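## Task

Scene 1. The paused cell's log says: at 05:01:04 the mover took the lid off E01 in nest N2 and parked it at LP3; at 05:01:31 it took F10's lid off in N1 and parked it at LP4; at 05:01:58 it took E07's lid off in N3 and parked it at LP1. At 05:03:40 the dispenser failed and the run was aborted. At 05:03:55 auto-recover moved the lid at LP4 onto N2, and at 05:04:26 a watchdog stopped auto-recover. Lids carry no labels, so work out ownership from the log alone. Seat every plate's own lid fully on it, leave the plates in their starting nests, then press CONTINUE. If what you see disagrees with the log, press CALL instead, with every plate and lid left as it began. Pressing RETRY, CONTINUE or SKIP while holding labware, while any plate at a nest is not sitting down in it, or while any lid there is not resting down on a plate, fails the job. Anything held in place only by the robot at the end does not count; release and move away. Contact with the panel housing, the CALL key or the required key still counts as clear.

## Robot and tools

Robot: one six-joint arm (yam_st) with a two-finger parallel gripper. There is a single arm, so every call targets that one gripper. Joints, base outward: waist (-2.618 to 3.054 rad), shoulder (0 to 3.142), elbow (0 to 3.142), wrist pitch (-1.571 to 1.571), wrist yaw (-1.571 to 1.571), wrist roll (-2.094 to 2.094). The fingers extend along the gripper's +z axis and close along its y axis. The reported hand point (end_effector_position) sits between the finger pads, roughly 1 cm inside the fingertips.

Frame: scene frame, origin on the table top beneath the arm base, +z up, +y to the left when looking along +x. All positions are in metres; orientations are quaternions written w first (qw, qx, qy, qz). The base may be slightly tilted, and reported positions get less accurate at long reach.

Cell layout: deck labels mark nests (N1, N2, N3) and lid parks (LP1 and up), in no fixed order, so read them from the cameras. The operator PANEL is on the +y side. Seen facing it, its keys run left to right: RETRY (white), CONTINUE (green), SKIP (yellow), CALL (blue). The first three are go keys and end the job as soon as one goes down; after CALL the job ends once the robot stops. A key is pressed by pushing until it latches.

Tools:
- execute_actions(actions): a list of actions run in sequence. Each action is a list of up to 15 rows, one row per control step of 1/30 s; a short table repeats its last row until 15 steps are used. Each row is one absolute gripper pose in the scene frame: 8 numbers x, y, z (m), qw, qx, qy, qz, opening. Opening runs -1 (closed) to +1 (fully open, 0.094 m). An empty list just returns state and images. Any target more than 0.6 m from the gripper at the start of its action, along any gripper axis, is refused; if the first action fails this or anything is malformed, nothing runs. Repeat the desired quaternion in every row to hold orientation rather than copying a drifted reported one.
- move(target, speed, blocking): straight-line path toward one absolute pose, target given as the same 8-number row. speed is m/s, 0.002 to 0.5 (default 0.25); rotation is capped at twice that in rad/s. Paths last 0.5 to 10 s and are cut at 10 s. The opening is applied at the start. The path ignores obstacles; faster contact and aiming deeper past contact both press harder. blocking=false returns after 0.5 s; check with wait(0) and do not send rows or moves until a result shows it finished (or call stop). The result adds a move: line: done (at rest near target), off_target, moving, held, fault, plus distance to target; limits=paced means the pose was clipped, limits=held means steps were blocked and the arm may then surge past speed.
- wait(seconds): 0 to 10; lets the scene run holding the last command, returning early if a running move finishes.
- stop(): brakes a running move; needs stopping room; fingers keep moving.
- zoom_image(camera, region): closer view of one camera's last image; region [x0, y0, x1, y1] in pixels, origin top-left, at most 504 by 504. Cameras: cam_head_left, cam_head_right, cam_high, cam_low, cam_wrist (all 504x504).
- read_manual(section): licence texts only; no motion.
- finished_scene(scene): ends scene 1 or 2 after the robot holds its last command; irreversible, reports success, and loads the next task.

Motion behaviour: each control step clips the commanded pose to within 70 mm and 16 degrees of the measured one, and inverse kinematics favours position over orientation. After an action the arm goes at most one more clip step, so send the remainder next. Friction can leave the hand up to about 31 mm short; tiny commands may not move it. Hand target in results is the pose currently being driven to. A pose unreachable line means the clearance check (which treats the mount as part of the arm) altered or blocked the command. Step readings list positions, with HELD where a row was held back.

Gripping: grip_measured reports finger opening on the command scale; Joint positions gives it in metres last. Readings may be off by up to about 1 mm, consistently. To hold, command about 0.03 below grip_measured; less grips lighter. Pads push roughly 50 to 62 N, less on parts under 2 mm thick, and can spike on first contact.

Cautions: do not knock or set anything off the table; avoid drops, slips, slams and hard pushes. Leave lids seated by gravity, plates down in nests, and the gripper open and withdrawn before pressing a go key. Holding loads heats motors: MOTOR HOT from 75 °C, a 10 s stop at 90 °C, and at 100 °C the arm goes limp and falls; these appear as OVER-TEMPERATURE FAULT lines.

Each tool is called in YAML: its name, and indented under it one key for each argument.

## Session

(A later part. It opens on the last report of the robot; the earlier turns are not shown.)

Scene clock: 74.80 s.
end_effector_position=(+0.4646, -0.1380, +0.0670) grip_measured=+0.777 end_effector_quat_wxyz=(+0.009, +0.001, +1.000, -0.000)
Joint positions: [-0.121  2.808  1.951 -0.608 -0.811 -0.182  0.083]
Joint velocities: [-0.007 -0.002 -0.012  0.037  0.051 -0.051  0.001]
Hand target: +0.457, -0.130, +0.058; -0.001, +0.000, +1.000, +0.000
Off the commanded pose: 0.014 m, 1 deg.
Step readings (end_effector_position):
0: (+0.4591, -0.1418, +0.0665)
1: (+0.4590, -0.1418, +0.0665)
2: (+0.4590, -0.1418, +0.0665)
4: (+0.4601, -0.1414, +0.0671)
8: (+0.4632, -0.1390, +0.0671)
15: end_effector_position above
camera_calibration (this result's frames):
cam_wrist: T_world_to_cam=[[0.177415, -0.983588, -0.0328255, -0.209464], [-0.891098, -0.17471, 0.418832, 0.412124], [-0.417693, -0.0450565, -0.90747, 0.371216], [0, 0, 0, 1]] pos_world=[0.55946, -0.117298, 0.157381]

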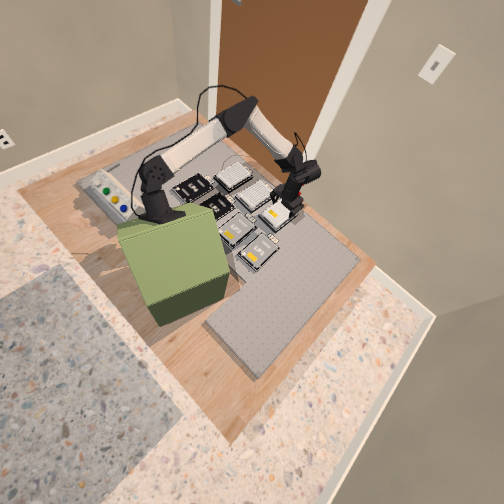

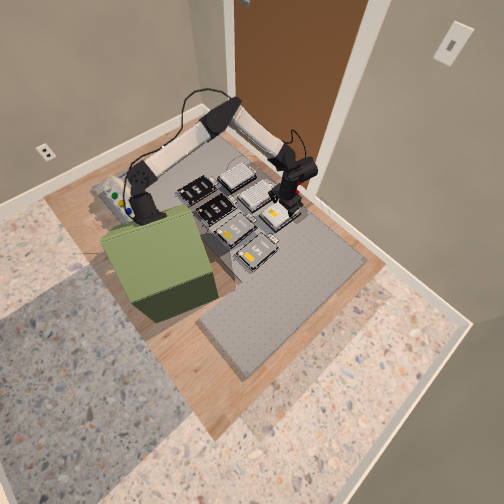

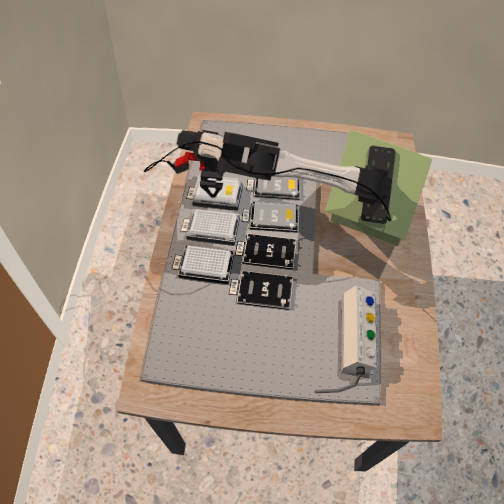

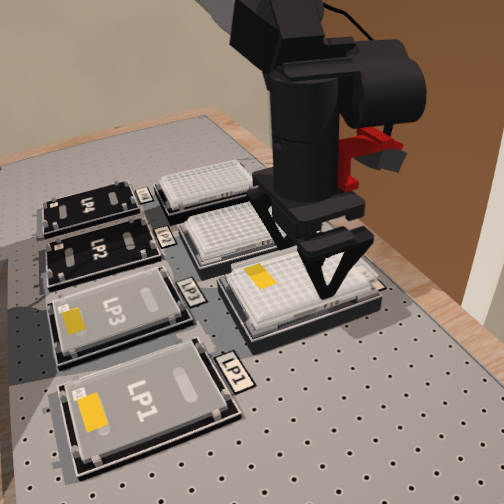

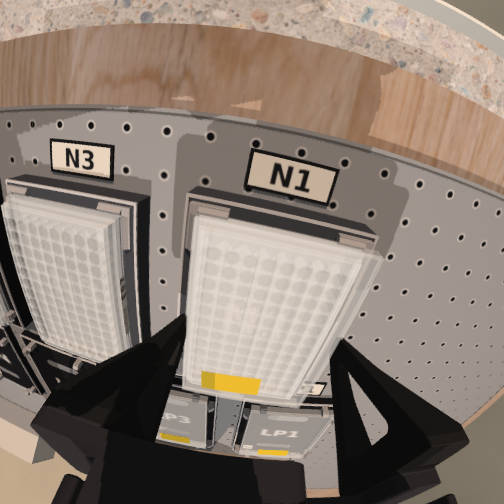

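execute_actions:
  actions:
    - [[0.452,-0.1375,0.068,0,0,1,0,0.755],[0.448,-0.1375,0.068,0,0,1,0,0.755]]

Scene clock: 76.03 s.
end_effector_position=(+0.4570, -0.1367, +0.0664) grip_measured=+0.777 end_effector_quat_wxyz=(+0.007, -0.004, +1.000, +0.001)
Joint positions: [-0.121  2.789  1.901 -0.585 -0.812 -0.198  0.083]
Joint velocities: [-0.002 -0.007  0.002  0.037 -0.037 -0.066 -0.001]
Hand target: +0.448, -0.138, +0.068; -0.000, +0.000, +1.000, +0.000
Off the commanded pose: 0.009 m, 1 deg.
Step readings (end_effector_position):
0: (+0.4646, -0.1380, +0.0670)
1: (+0.4639, -0.1379, +0.0669)
2: (+0.4622, -0.1374, +0.0670)
4: (+0.4567, -0.1367, +0.0667)
8: (+0.4569, -0.1366, +0.0664)
15: end_effector_position above
camera_calibration (this result's frames):
cam_wrist: T_world_to_cam=[[0.187883, -0.981522, -0.0362438, -0.211166], [-0.887244, -0.185433, 0.422389, 0.402304], [-0.421305, -0.0472025, -0.90569, 0.368747], [0, 0, 0, 1]] pos_world=[0.551971, -0.115258, 0.156389]

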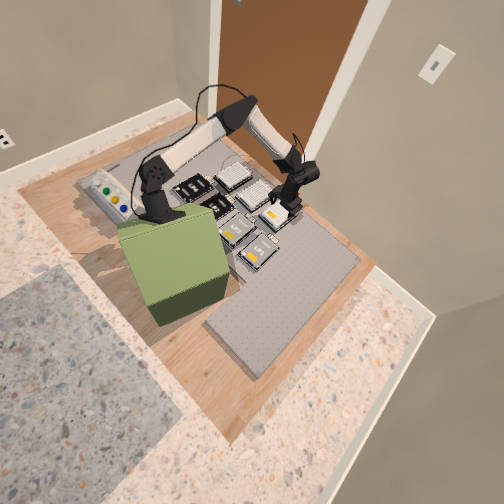

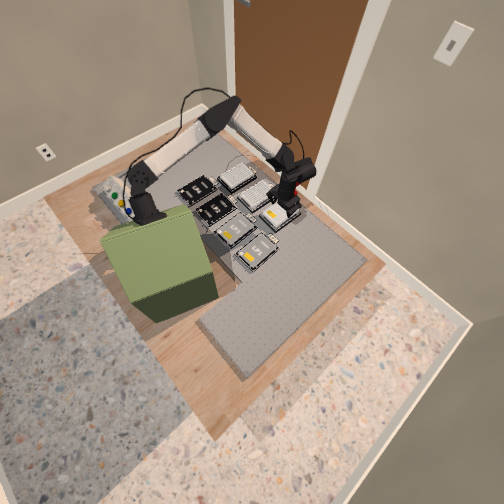

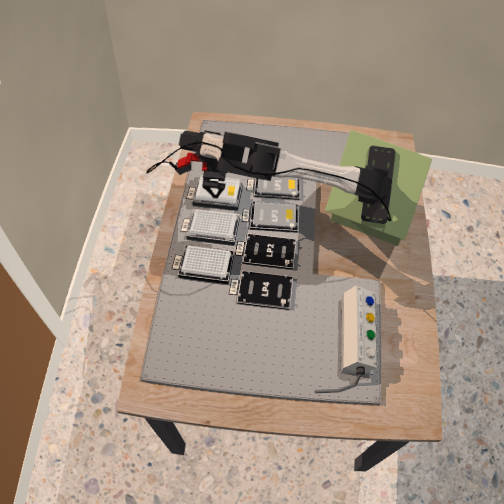

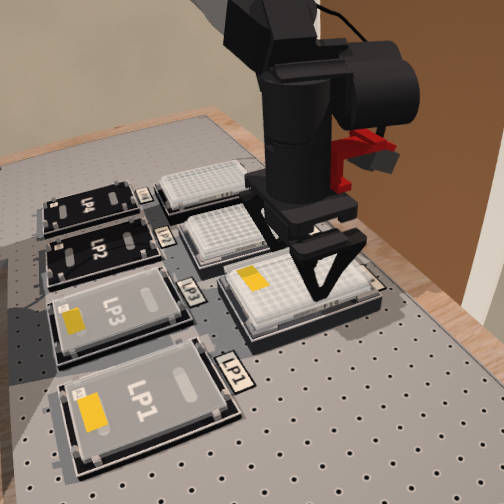

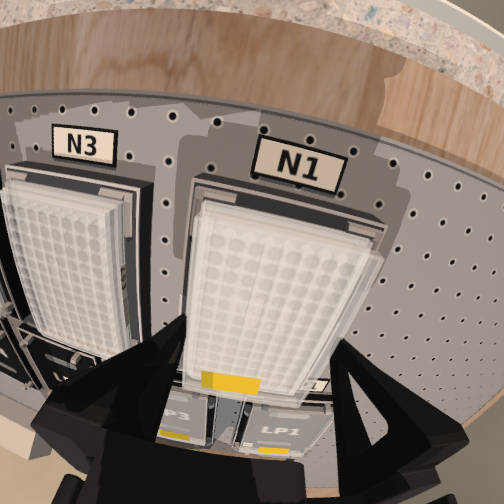

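execute_actions:
  actions:
    - [[0.4575,-0.139,0.056,0,0,1,0,0.755],[0.4575,-0.139,0.048,0,0,1,0,0.755]]

Scene clock: 76.83 s.
end_effector_position=(+0.4586, -0.1369, +0.0609) grip_measured=+0.777 end_effector_quat_wxyz=(+0.007, +0.002, +1.000, +0.003)
Joint positions: [-0.113  2.805  1.917 -0.577 -0.815 -0.174  0.083]
Joint velocities: [ 0.002  0.002 -0.017  0.007  0.037 -0.022 -0.001]
Hand target: +0.457, -0.139, +0.048; +0.000, -0.000, +1.000, -0.000
Off the commanded pose: 0.013 m, 1 deg.
Step readings (end_effector_position):
0: (+0.4570, -0.1367, +0.0664)
1: (+0.4570, -0.1367, +0.0664)
2: (+0.4572, -0.1369, +0.0658)
4: (+0.4577, -0.1370, +0.0633)
8: (+0.4585, -0.1369, +0.0609)
15: end_effector_position above
camera_calibration (this result's frames):
cam_wrist: T_world_to_cam=[[0.175175, -0.983738, -0.0396513, -0.206105], [-0.889818, -0.17543, 0.421246, 0.408676], [-0.421352, -0.0385095, -0.906079, 0.365747], [0, 0, 0, 1]] pos_world=[0.55386, -0.116974, 0.151071]

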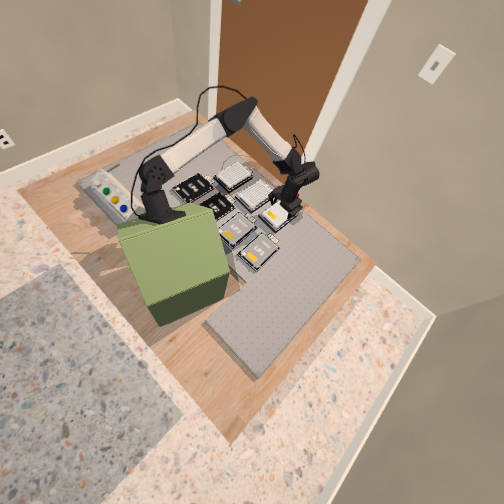

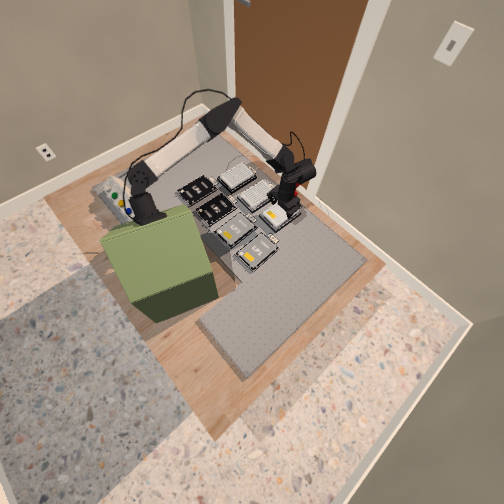

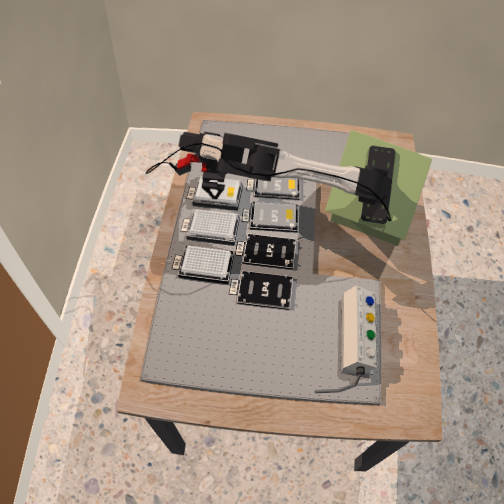

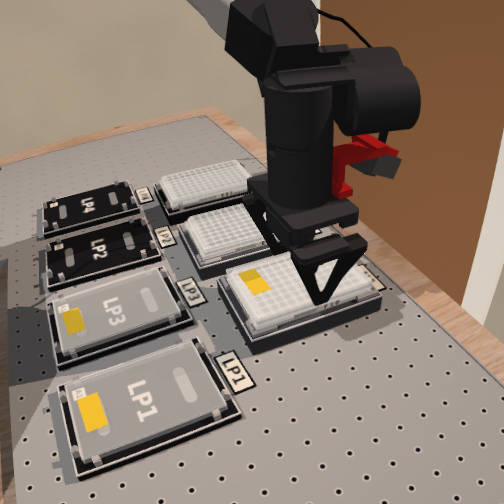

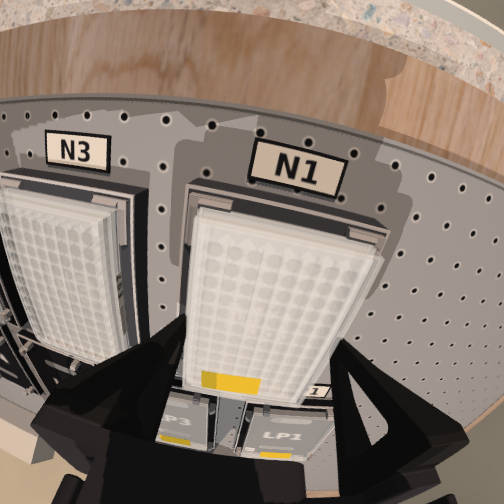

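execute_actions:
  actions:
    - [[0.4585,-0.137,0.054,0,0,1,0,0.755],[0.4585,-0.137,0.054,0,0,1,0,0.755],[0.4585,-0.137,0.054,0,0,1,0,0.755],[0.4585,-0.137,0.056,0,0,1,0,0.80],[0.4585,-0.137,0.058,0,0,1,0,0.84],[0.4585,-0.137,0.058,0,0,1,0,0.88],[0.4585,-0.137,0.058,0,0,1,0,0.92],[0.4585,-0.137,0.058,0,0,1,0,1]]

zoom_image:
  camera: "cam_low"
  region: [200, 220, 400, 360]

Scene clock: 77.87 s.
end_effector_position=(+0.4574, -0.1369, +0.0609) grip_measured=+1.000 end_effector_quat_wxyz=(+0.005, +0.004, +1.000, +0.003)
Joint positions: [-0.113  2.805  1.917 -0.583 -0.814 -0.175  0.094]
Joint velocities: [-0.002  0.002 -0.027 -0.007 -0.037  0.007  0.   ]
Hand target: +0.458, -0.137, +0.058; +0.000, +0.000, +1.000, -0.000
Off the commanded pose: 0.003 m, 1 deg.
Step readings (end_effector_position):
0: (+0.4586, -0.1369, +0.0609)
1: (+0.4586, -0.1369, +0.0609)
2: (+0.4586, -0.1369, +0.0609)
4: (+0.4586, -0.1369, +0.0609)
8: (+0.4578, -0.1369, +0.0609)
15: end_effector_position above
camera_calibration (this result's frames):
cam_wrist: T_world_to_cam=[[0.171499, -0.984365, -0.0401703, -0.204227], [-0.888486, -0.172154, 0.42539, 0.407153], [-0.425654, -0.0372632, -0.904118, 0.367224], [0, 0, 0, 1]] pos_world=[0.553084, -0.117257, 0.150611]

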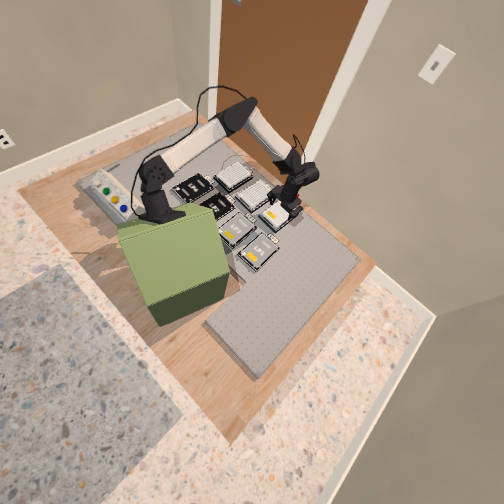

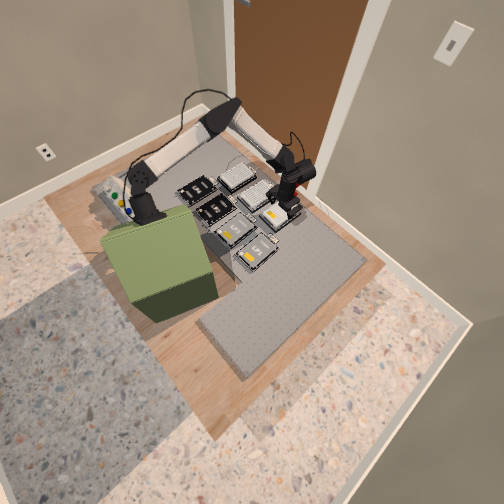

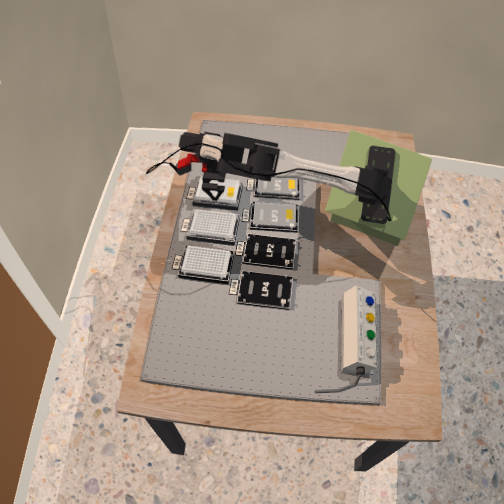

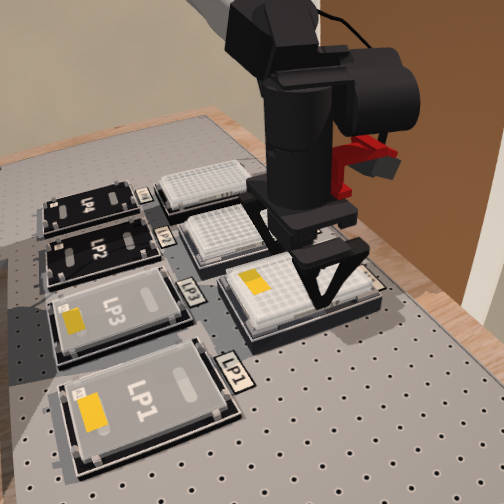

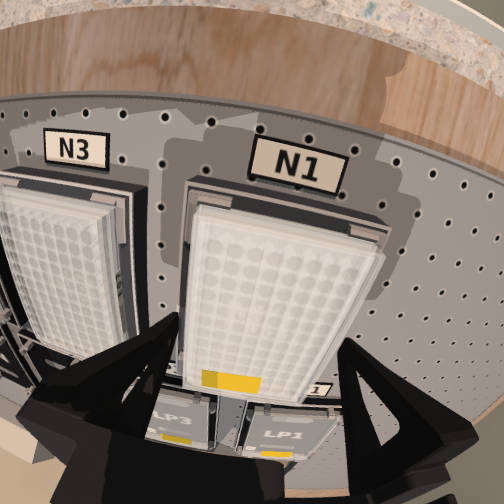

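Region (200, 220, 400, 360) of cam_low's 504x504 image, scaled by 2.520, with more detail than that image has; it fills the top 353 rows of this view, and the rest is white.

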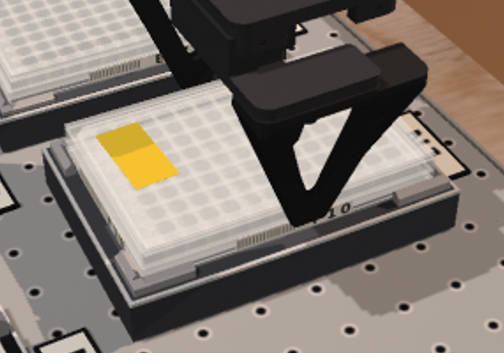

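execute_actions:
  actions:
    - [[0.4585,-0.136,0.070,0,0,1,0,1],[0.4585,-0.136,0.080,0,0,1,0,1],[0.4585,-0.136,0.090,0,0,1,0,1],[0.4585,-0.136,0.100,0,0,1,0,1],[0.4585,-0.136,0.110,0,0,1,0,1],[0.45,-0.136,0.120,0,0,1,0,1],[0.43,-0.13,0.125,0,0,1,0,1],[0.40,-0.12,0.125,0,0,1,0,1],[0.37,-0.11,0.125,0,0,1,0,1],[0.34,-0.10,0.125,0,0,1,0,1],[0.31,-0.09,0.125,0,0,1,0,1],[0.28,-0.08,0.125,0,0,1,0,1],[0.255,-0.072,0.12,0,0,1,0,1]]
    - [[0.255,-0.072,0.12,0,0,1,0,1]]

Scene clock: 79.33 s.
end_effector_position=(+0.2572, -0.0722, +0.1217) grip_measured=+1.000 end_effector_quat_wxyz=(-0.010, +0.005, +1.000, +0.007)
Joint positions: [-0.211  2.217  0.794 -0.196 -0.817 -0.348  0.094]
Joint velocities: [ 0.007 -0.012 -0.002  0.359 -0.007  0.051  0.   ]
Hand target: +0.256, -0.072, +0.120; -0.001, +0.000, +1.000, +0.001
Off the commanded pose: 0.003 m, 2 deg.
Step readings (end_effector_position; steps 1 to 15: 1st action; 16 to 30: 2nd action):
0: (+0.4572, -0.1369, +0.0609)
1: (+0.4566, -0.1368, +0.0609)
2: (+0.4557, -0.1365, +0.0618)
4: (+0.4534, -0.1360, +0.0670)
8: (+0.4464, -0.1339, +0.0990)
15: (+0.3303, -0.0937, +0.1252)
16: (+0.3076, -0.0872, +0.1239)
17: (+0.2845, -0.0807, +0.1225)
19: (+0.2445, -0.0689, +0.1206)
23: (+0.2258, -0.0630, +0.1201)
30: end_effector_position above
camera_calibration (this result's frames):
cam_wrist: T_world_to_cam=[[0.168148, -0.984316, -0.0533719, -0.101313], [-0.876283, -0.174053, 0.44926, 0.208408], [-0.451503, -0.0287732, -0.891806, 0.345101], [0, 0, 0, 1]] pos_world=[0.355474, -0.0535205, 0.208726]

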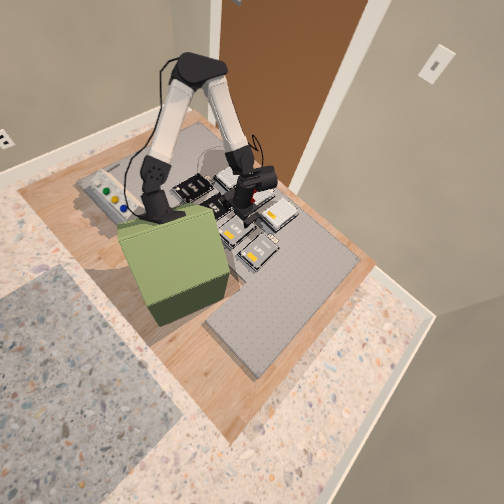

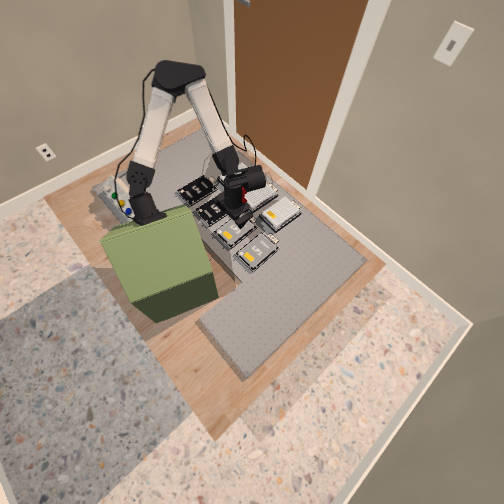

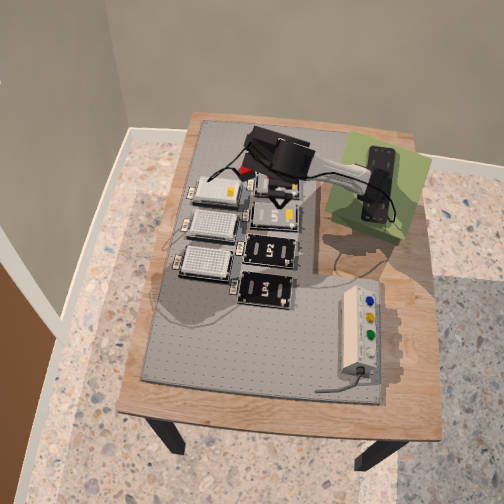

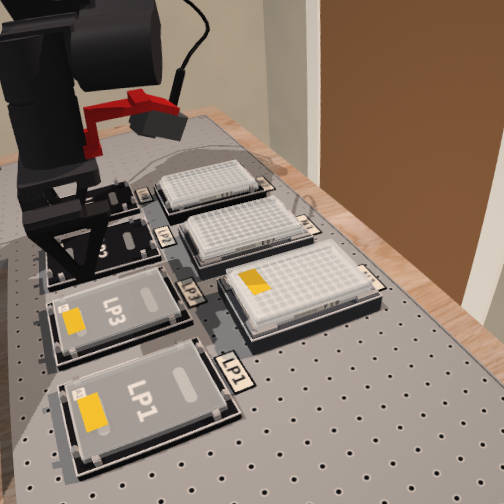

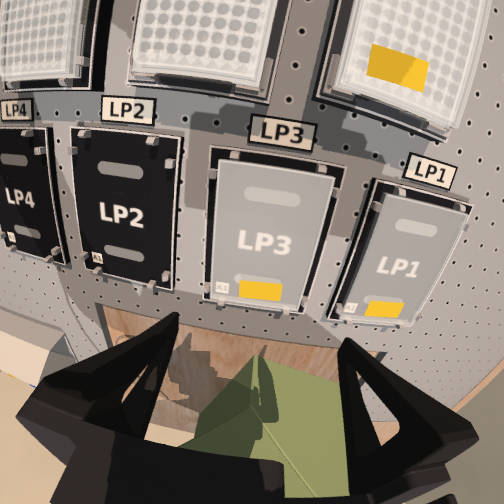

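zoom_image:
  camera: "cam_low"
  region: [200, 220, 400, 360]

zoom_image:
  camera: "cam_wrist"
  region: [180, 120, 380, 330]

Region (200, 220, 400, 360) of cam_low's 504x504 image, scaled by 2.520, with more detail than that image has; it fills the top 353 rows of this view, and the rest is white.

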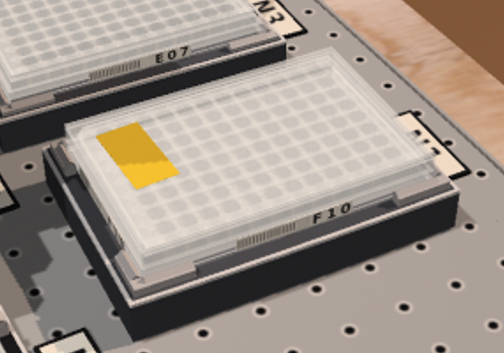

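Region (180, 120, 380, 330) of cam_wrist's 504x504 image, scaled by 2.400, with more detail than that image has; it fills the left 480 columns of this view, and the rest is white.

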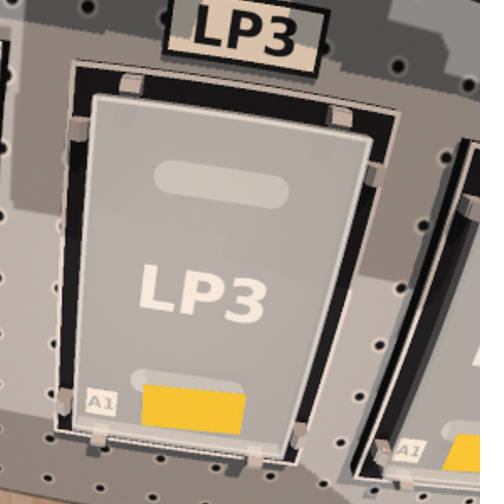

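execute_actions:
  actions:
    - [[0.262,-0.070,0.112,-0.004,0,1,0,1],[0.266,-0.070,0.104,-0.008,0,1,0,1],[0.268,-0.070,0.096,-0.012,0,1,0,1],[0.268,-0.070,0.088,-0.012,0,1,0,1],[0.268,-0.070,0.080,-0.012,0,1,0,1],[0.268,-0.070,0.072,-0.012,0,1,0,1],[0.268,-0.070,0.064,-0.012,0,1,0,1],[0.268,-0.070,0.056,-0.012,0,1,0,1]]

execute_actions:
  actions: []

Scene clock: 82.67 s.
end_effector_position=(+0.2490, -0.0651, +0.0602) grip_measured=+1.000 end_effector_quat_wxyz=(-0.035, +0.010, +0.999, +0.009)
Joint positions: [-0.031  2.369  0.794  0.074 -0.806 -0.128  0.094]
Joint velocities: [-0.002  0.012 -0.012  0.3   -0.022  0.227  0.   ]
Hand target: +0.268, -0.069, +0.057; -0.013, -0.000, +1.000, +0.001
Off the commanded pose: 0.020 m, 3 deg.
Step readings (end_effector_position):
0: (+0.2659, -0.0753, +0.1216)
1: (+0.2662, -0.0750, +0.1212)
2: (+0.2666, -0.0739, +0.1196)
4: (+0.2659, -0.0694, +0.1111)
8: (+0.2532, -0.0631, +0.0801)
15: end_effector_position above
camera_calibration (this result's frames):
cam_wrist: T_world_to_cam=[[0.155297, -0.98573, -0.0649473, -0.0924737], [-0.853941, -0.167007, 0.492842, 0.222375], [-0.496656, -0.021076, -0.867692, 0.297072], [0, 0, 0, 1]] pos_world=[0.351799, -0.047755, 0.142165]

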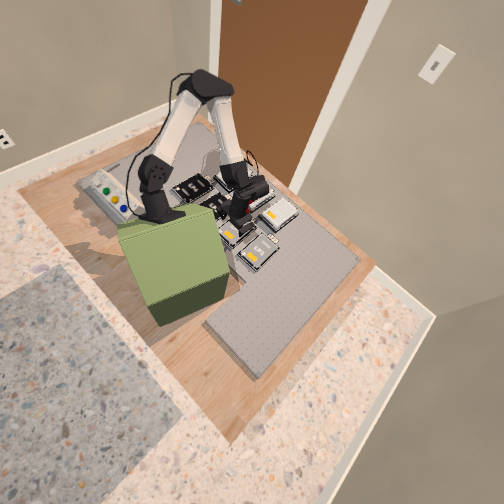

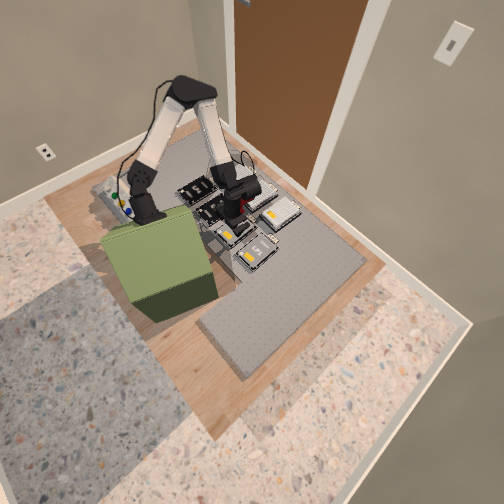

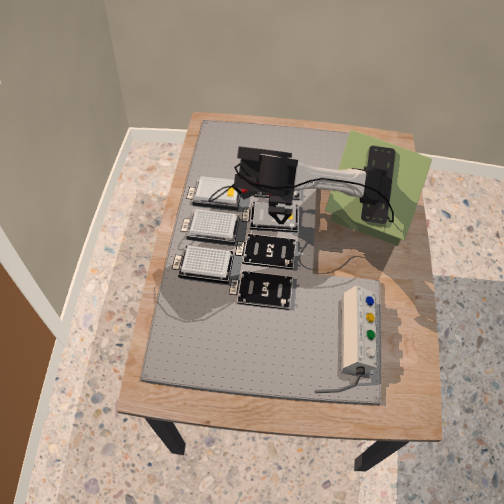

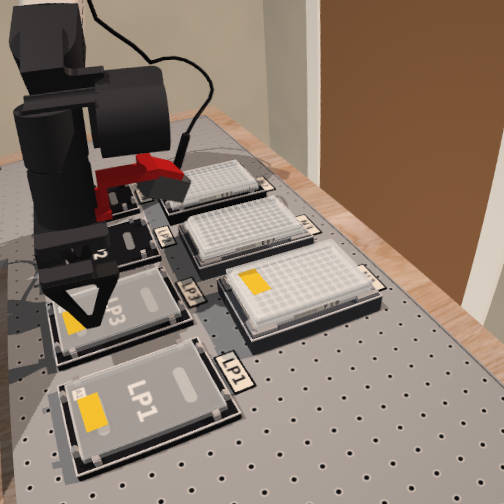

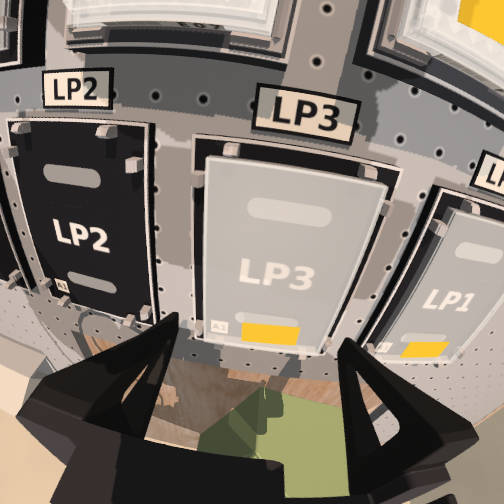

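Scene clock: 82.67 s.
end_effector_position=(+0.2490, -0.0651, +0.0602) grip_measured=+1.000 end_effector_quat_wxyz=(-0.035, +0.010, +0.999, +0.009)
Joint positions: [-0.031  2.369  0.794  0.074 -0.806 -0.128  0.094]
Joint velocities: [-0.002  0.012 -0.012  0.3   -0.022  0.227  0.   ]
Hand target: +0.268, -0.069, +0.057; -0.013, -0.000, +1.000, +0.001
Off the commanded pose: 0.020 m, 3 deg.
camera_calibration (this result's frames):
cam_wrist: T_world_to_cam=[[0.155297, -0.98573, -0.0649473, -0.0924737], [-0.853941, -0.167007, 0.492842, 0.222375], [-0.496656, -0.021076, -0.867692, 0.297072], [0, 0, 0, 1]] pos_world=[0.351799, -0.047755, 0.142165]

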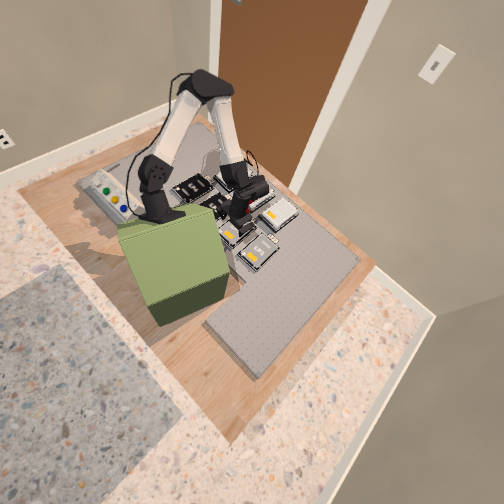

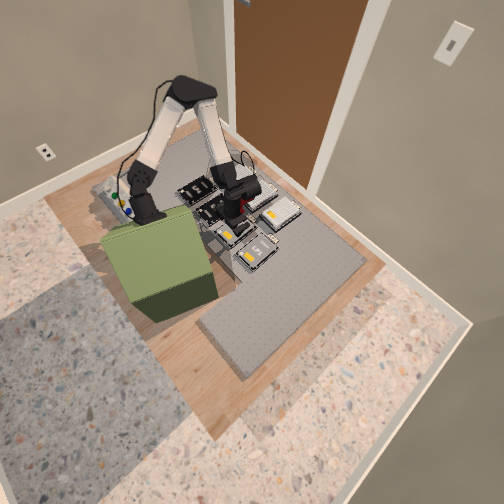

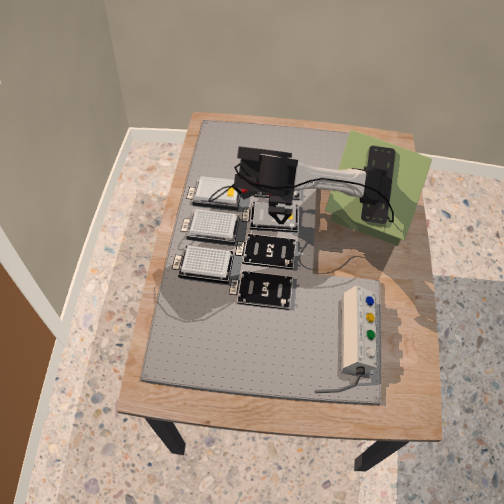

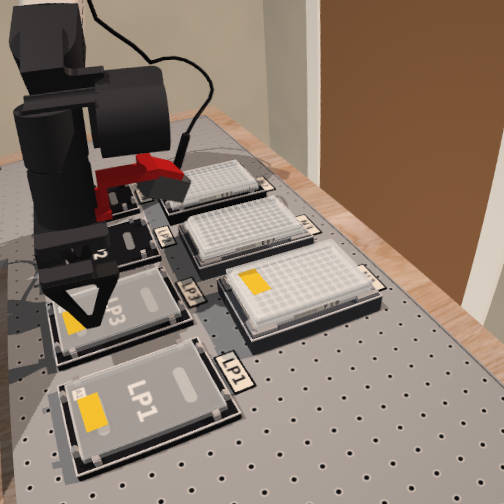

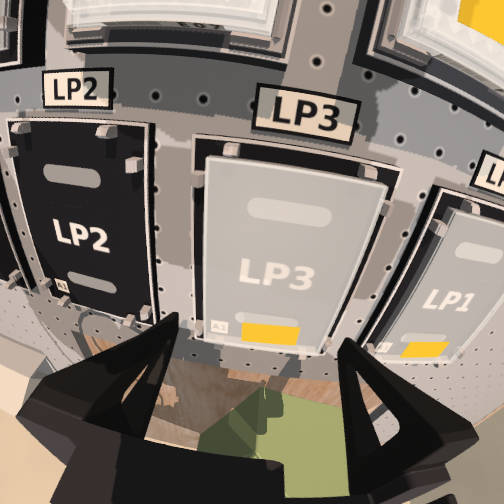

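execute_actions:
  actions:
    - [[0.272,-0.070,0.058,-0.012,0,1,0,1]]

Scene clock: 83.40 s.
end_effector_position=(+0.2626, -0.0673, +0.0598) grip_measured=+1.000 end_effector_quat_wxyz=(-0.018, +0.005, +1.000, +0.004)
Joint positions: [-0.031  2.369  0.809  0.11  -0.801 -0.101  0.094]
Joint velocities: [-0.007  0.002 -0.007 -0.007 -0.037  0.051  0.   ]
Hand target: +0.272, -0.070, +0.058; -0.012, +0.000, +1.000, -0.000
Off the commanded pose: 0.010 m, 1 deg.
Step readings (end_effector_position):
0: (+0.2559, -0.0666, +0.0598)
1: (+0.2565, -0.0667, +0.0598)
2: (+0.2577, -0.0668, +0.0598)
4: (+0.2608, -0.0671, +0.0598)
8: (+0.2626, -0.0673, +0.0598)
15: end_effector_position above
camera_calibration (this result's frames):
cam_wrist: T_world_to_cam=[[0.167933, -0.984507, -0.0504508, -0.100902], [-0.86884, -0.171994, 0.464257, 0.23907], [-0.465742, -0.0341303, -0.884262, 0.29546], [0, 0, 0, 1]] pos_world=[0.362266, -0.0481364, 0.145183]

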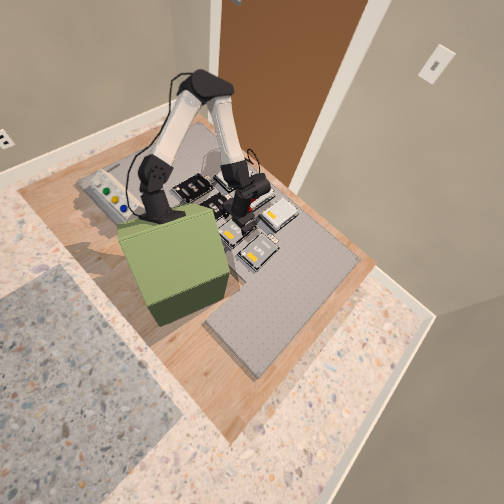

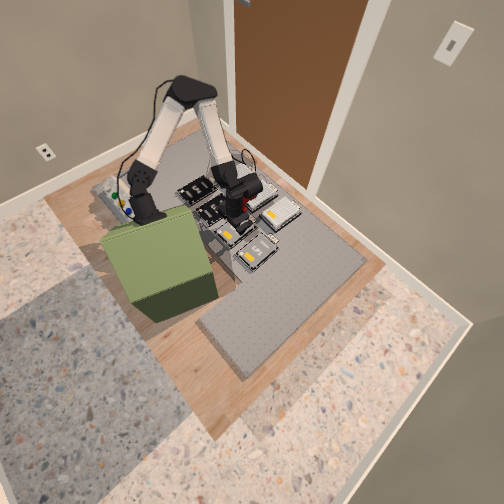

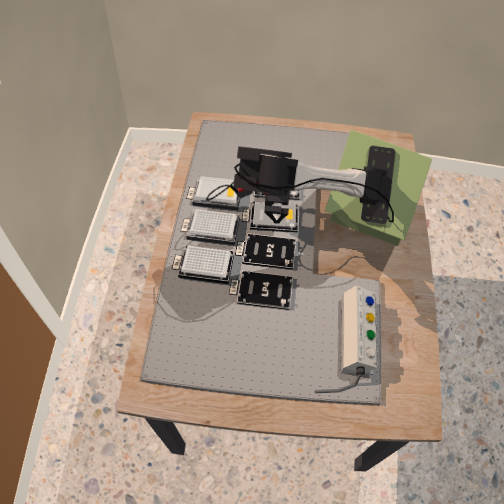

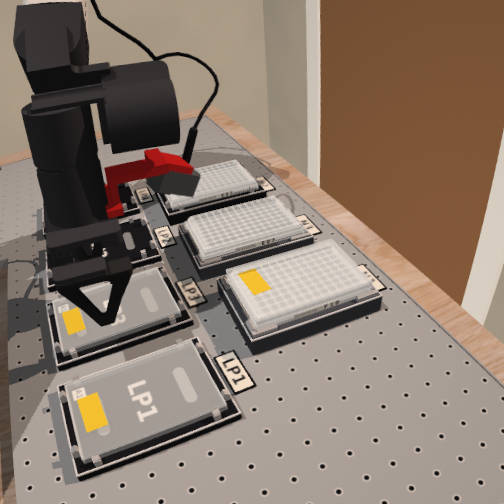

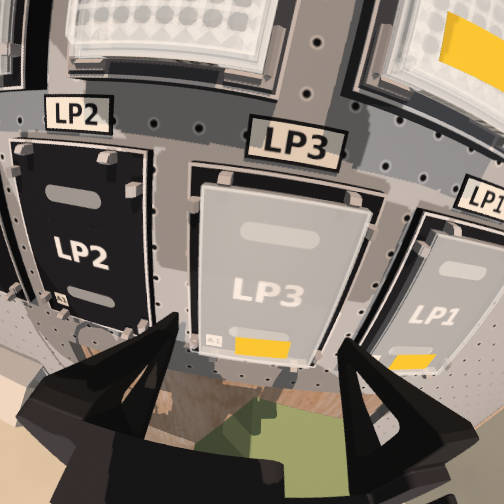

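zoom_image:
  camera: "cam_wrist"
  region: [160, 150, 400, 390]

Region (160, 150, 400, 390) of cam_wrist's 504x504 image, scaled by 2.100, with more detail than that image has.

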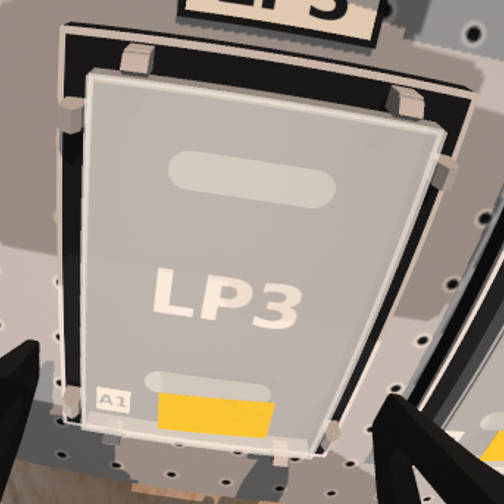

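execute_actions:
  actions:
    - [[0.281,-0.070,0.058,-0.018,0,1,0,1]]

Scene clock: 85.47 s.
end_effector_position=(+0.2781, -0.0678, +0.0607) grip_measured=+1.000 end_effector_quat_wxyz=(-0.014, +0.001, +1.000, +0.003)
Joint positions: [-0.031  2.369  0.862  0.069 -0.8   -0.101  0.094]
Joint velocities: [-0.002  0.007  0.002 -0.037 -0.081 -0.022  0.   ]
Hand target: +0.281, -0.070, +0.058; -0.018, -0.000, +1.000, +0.000
Off the commanded pose: 0.005 m, 1 deg.
Step readings (end_effector_position):
0: (+0.2626, -0.0673, +0.0598)
1: (+0.2635, -0.0673, +0.0599)
2: (+0.2659, -0.0675, +0.0601)
4: (+0.2741, -0.0678, +0.0604)
8: (+0.2803, -0.0680, +0.0607)
15: end_effector_position above
camera_calibration (this result's frames):
cam_wrist: T_world_to_cam=[[0.176679, -0.98313, -0.047327, -0.106417], [-0.8711, -0.178569, 0.457492, 0.252639], [-0.458225, -0.0396025, -0.887953, 0.301215], [0, 0, 0, 1]] pos_world=[0.376899, -0.0475793, 0.146849]

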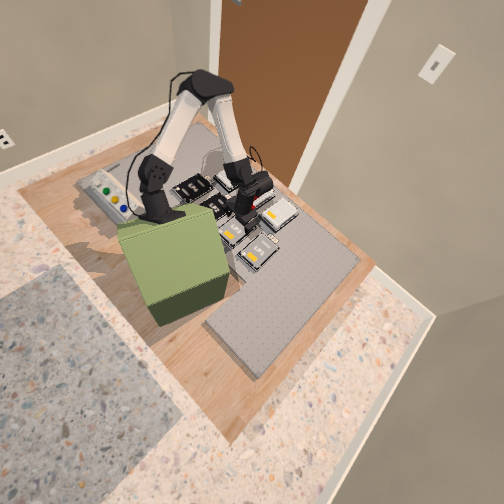

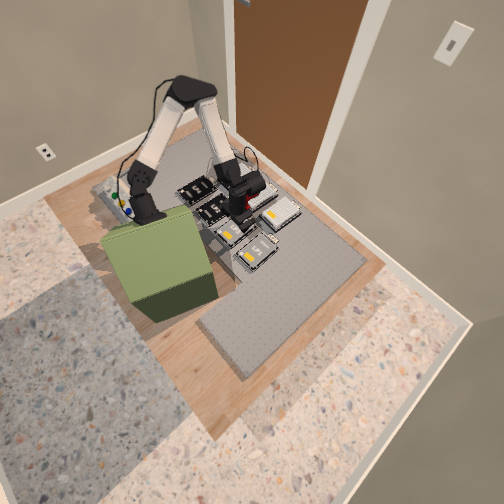

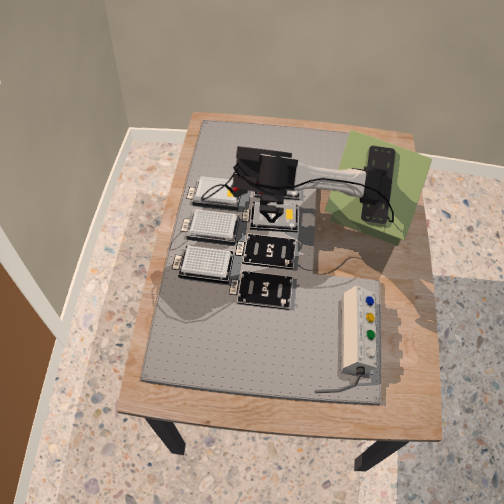

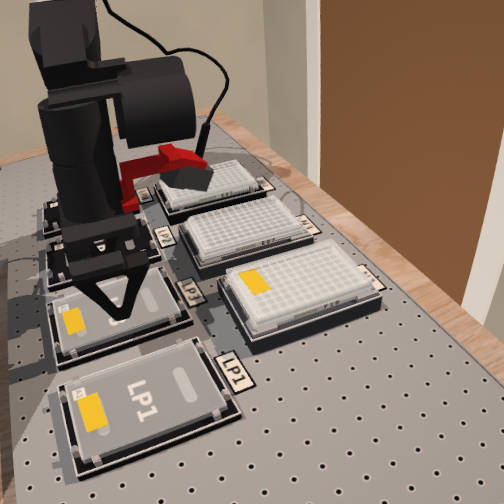

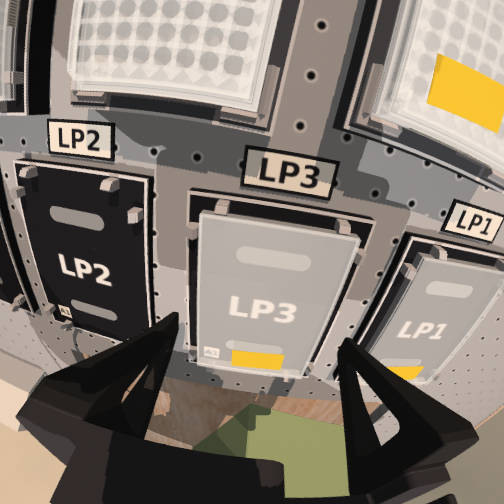

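execute_actions:
  actions:
    - [[0.276,-0.071,0.053,-0.018,0,1,0,1],[0.275,-0.071,0.047,-0.018,0,1,0,1],[0.274,-0.071,0.041,-0.018,0,1,0,1],[0.274,-0.071,0.036,-0.018,0,1,0,1],[0.274,-0.071,0.033,-0.018,0,1,0,1]]

Scene clock: 86.30 s.
end_effector_position=(+0.2684, -0.0693, +0.0374) grip_measured=+1.000 end_effector_quat_wxyz=(-0.023, +0.006, +1.000, +0.003)
Joint positions: [ 0.022  2.442  0.862  0.169 -0.791 -0.037  0.094]
Joint velocities: [-0.002 -0.007  0.002  0.125  0.007  0.095  0.   ]
Hand target: +0.274, -0.071, +0.033; -0.018, +0.000, +1.000, -0.000
Off the commanded pose: 0.007 m, 1 deg.
Step readings (end_effector_position):
0: (+0.2776, -0.0677, +0.0607)
1: (+0.2778, -0.0678, +0.0607)
2: (+0.2781, -0.0681, +0.0600)
4: (+0.2773, -0.0688, +0.0548)
8: (+0.2664, -0.0686, +0.0400)
15: end_effector_position above
camera_calibration (this result's frames):
cam_wrist: T_world_to_cam=[[0.166446, -0.984745, -0.0507254, -0.104557], [-0.864229, -0.170458, 0.473342, 0.252708], [-0.474767, -0.0349473, -0.879417, 0.280491], [0, 0, 0, 1]] pos_world=[0.368968, -0.0500836, 0.121748]

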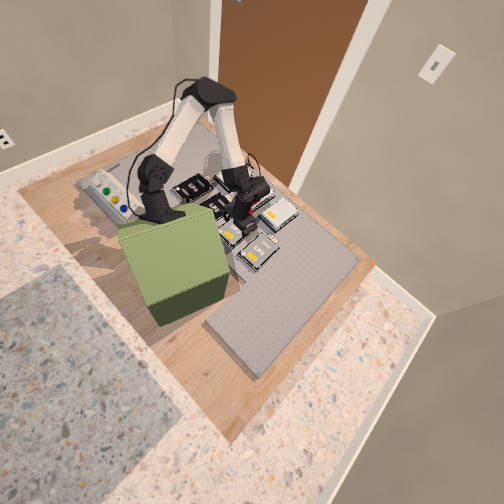

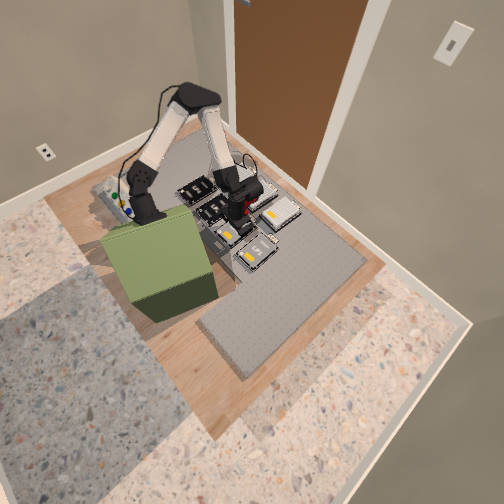

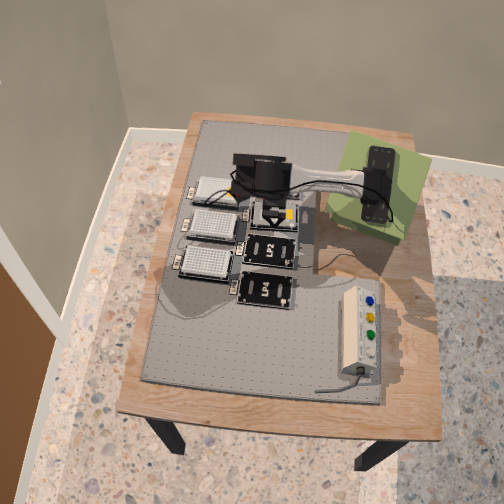

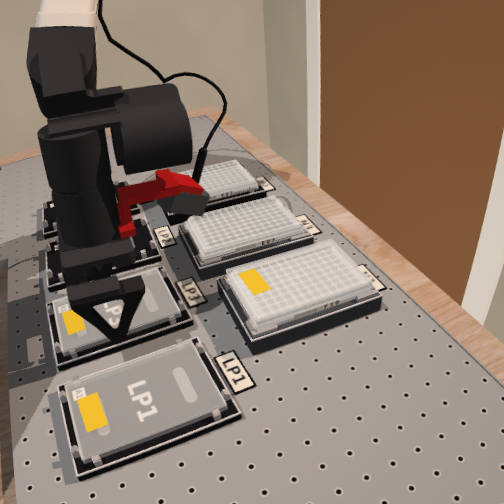

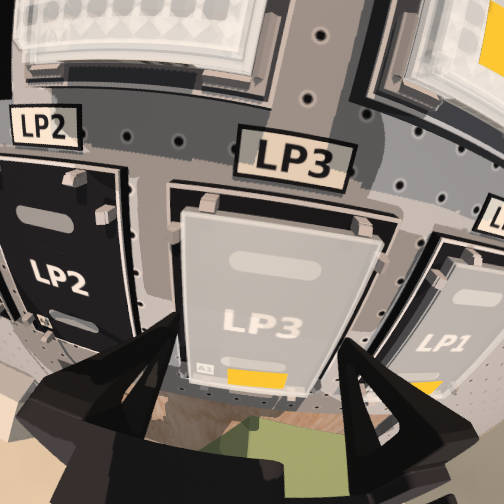

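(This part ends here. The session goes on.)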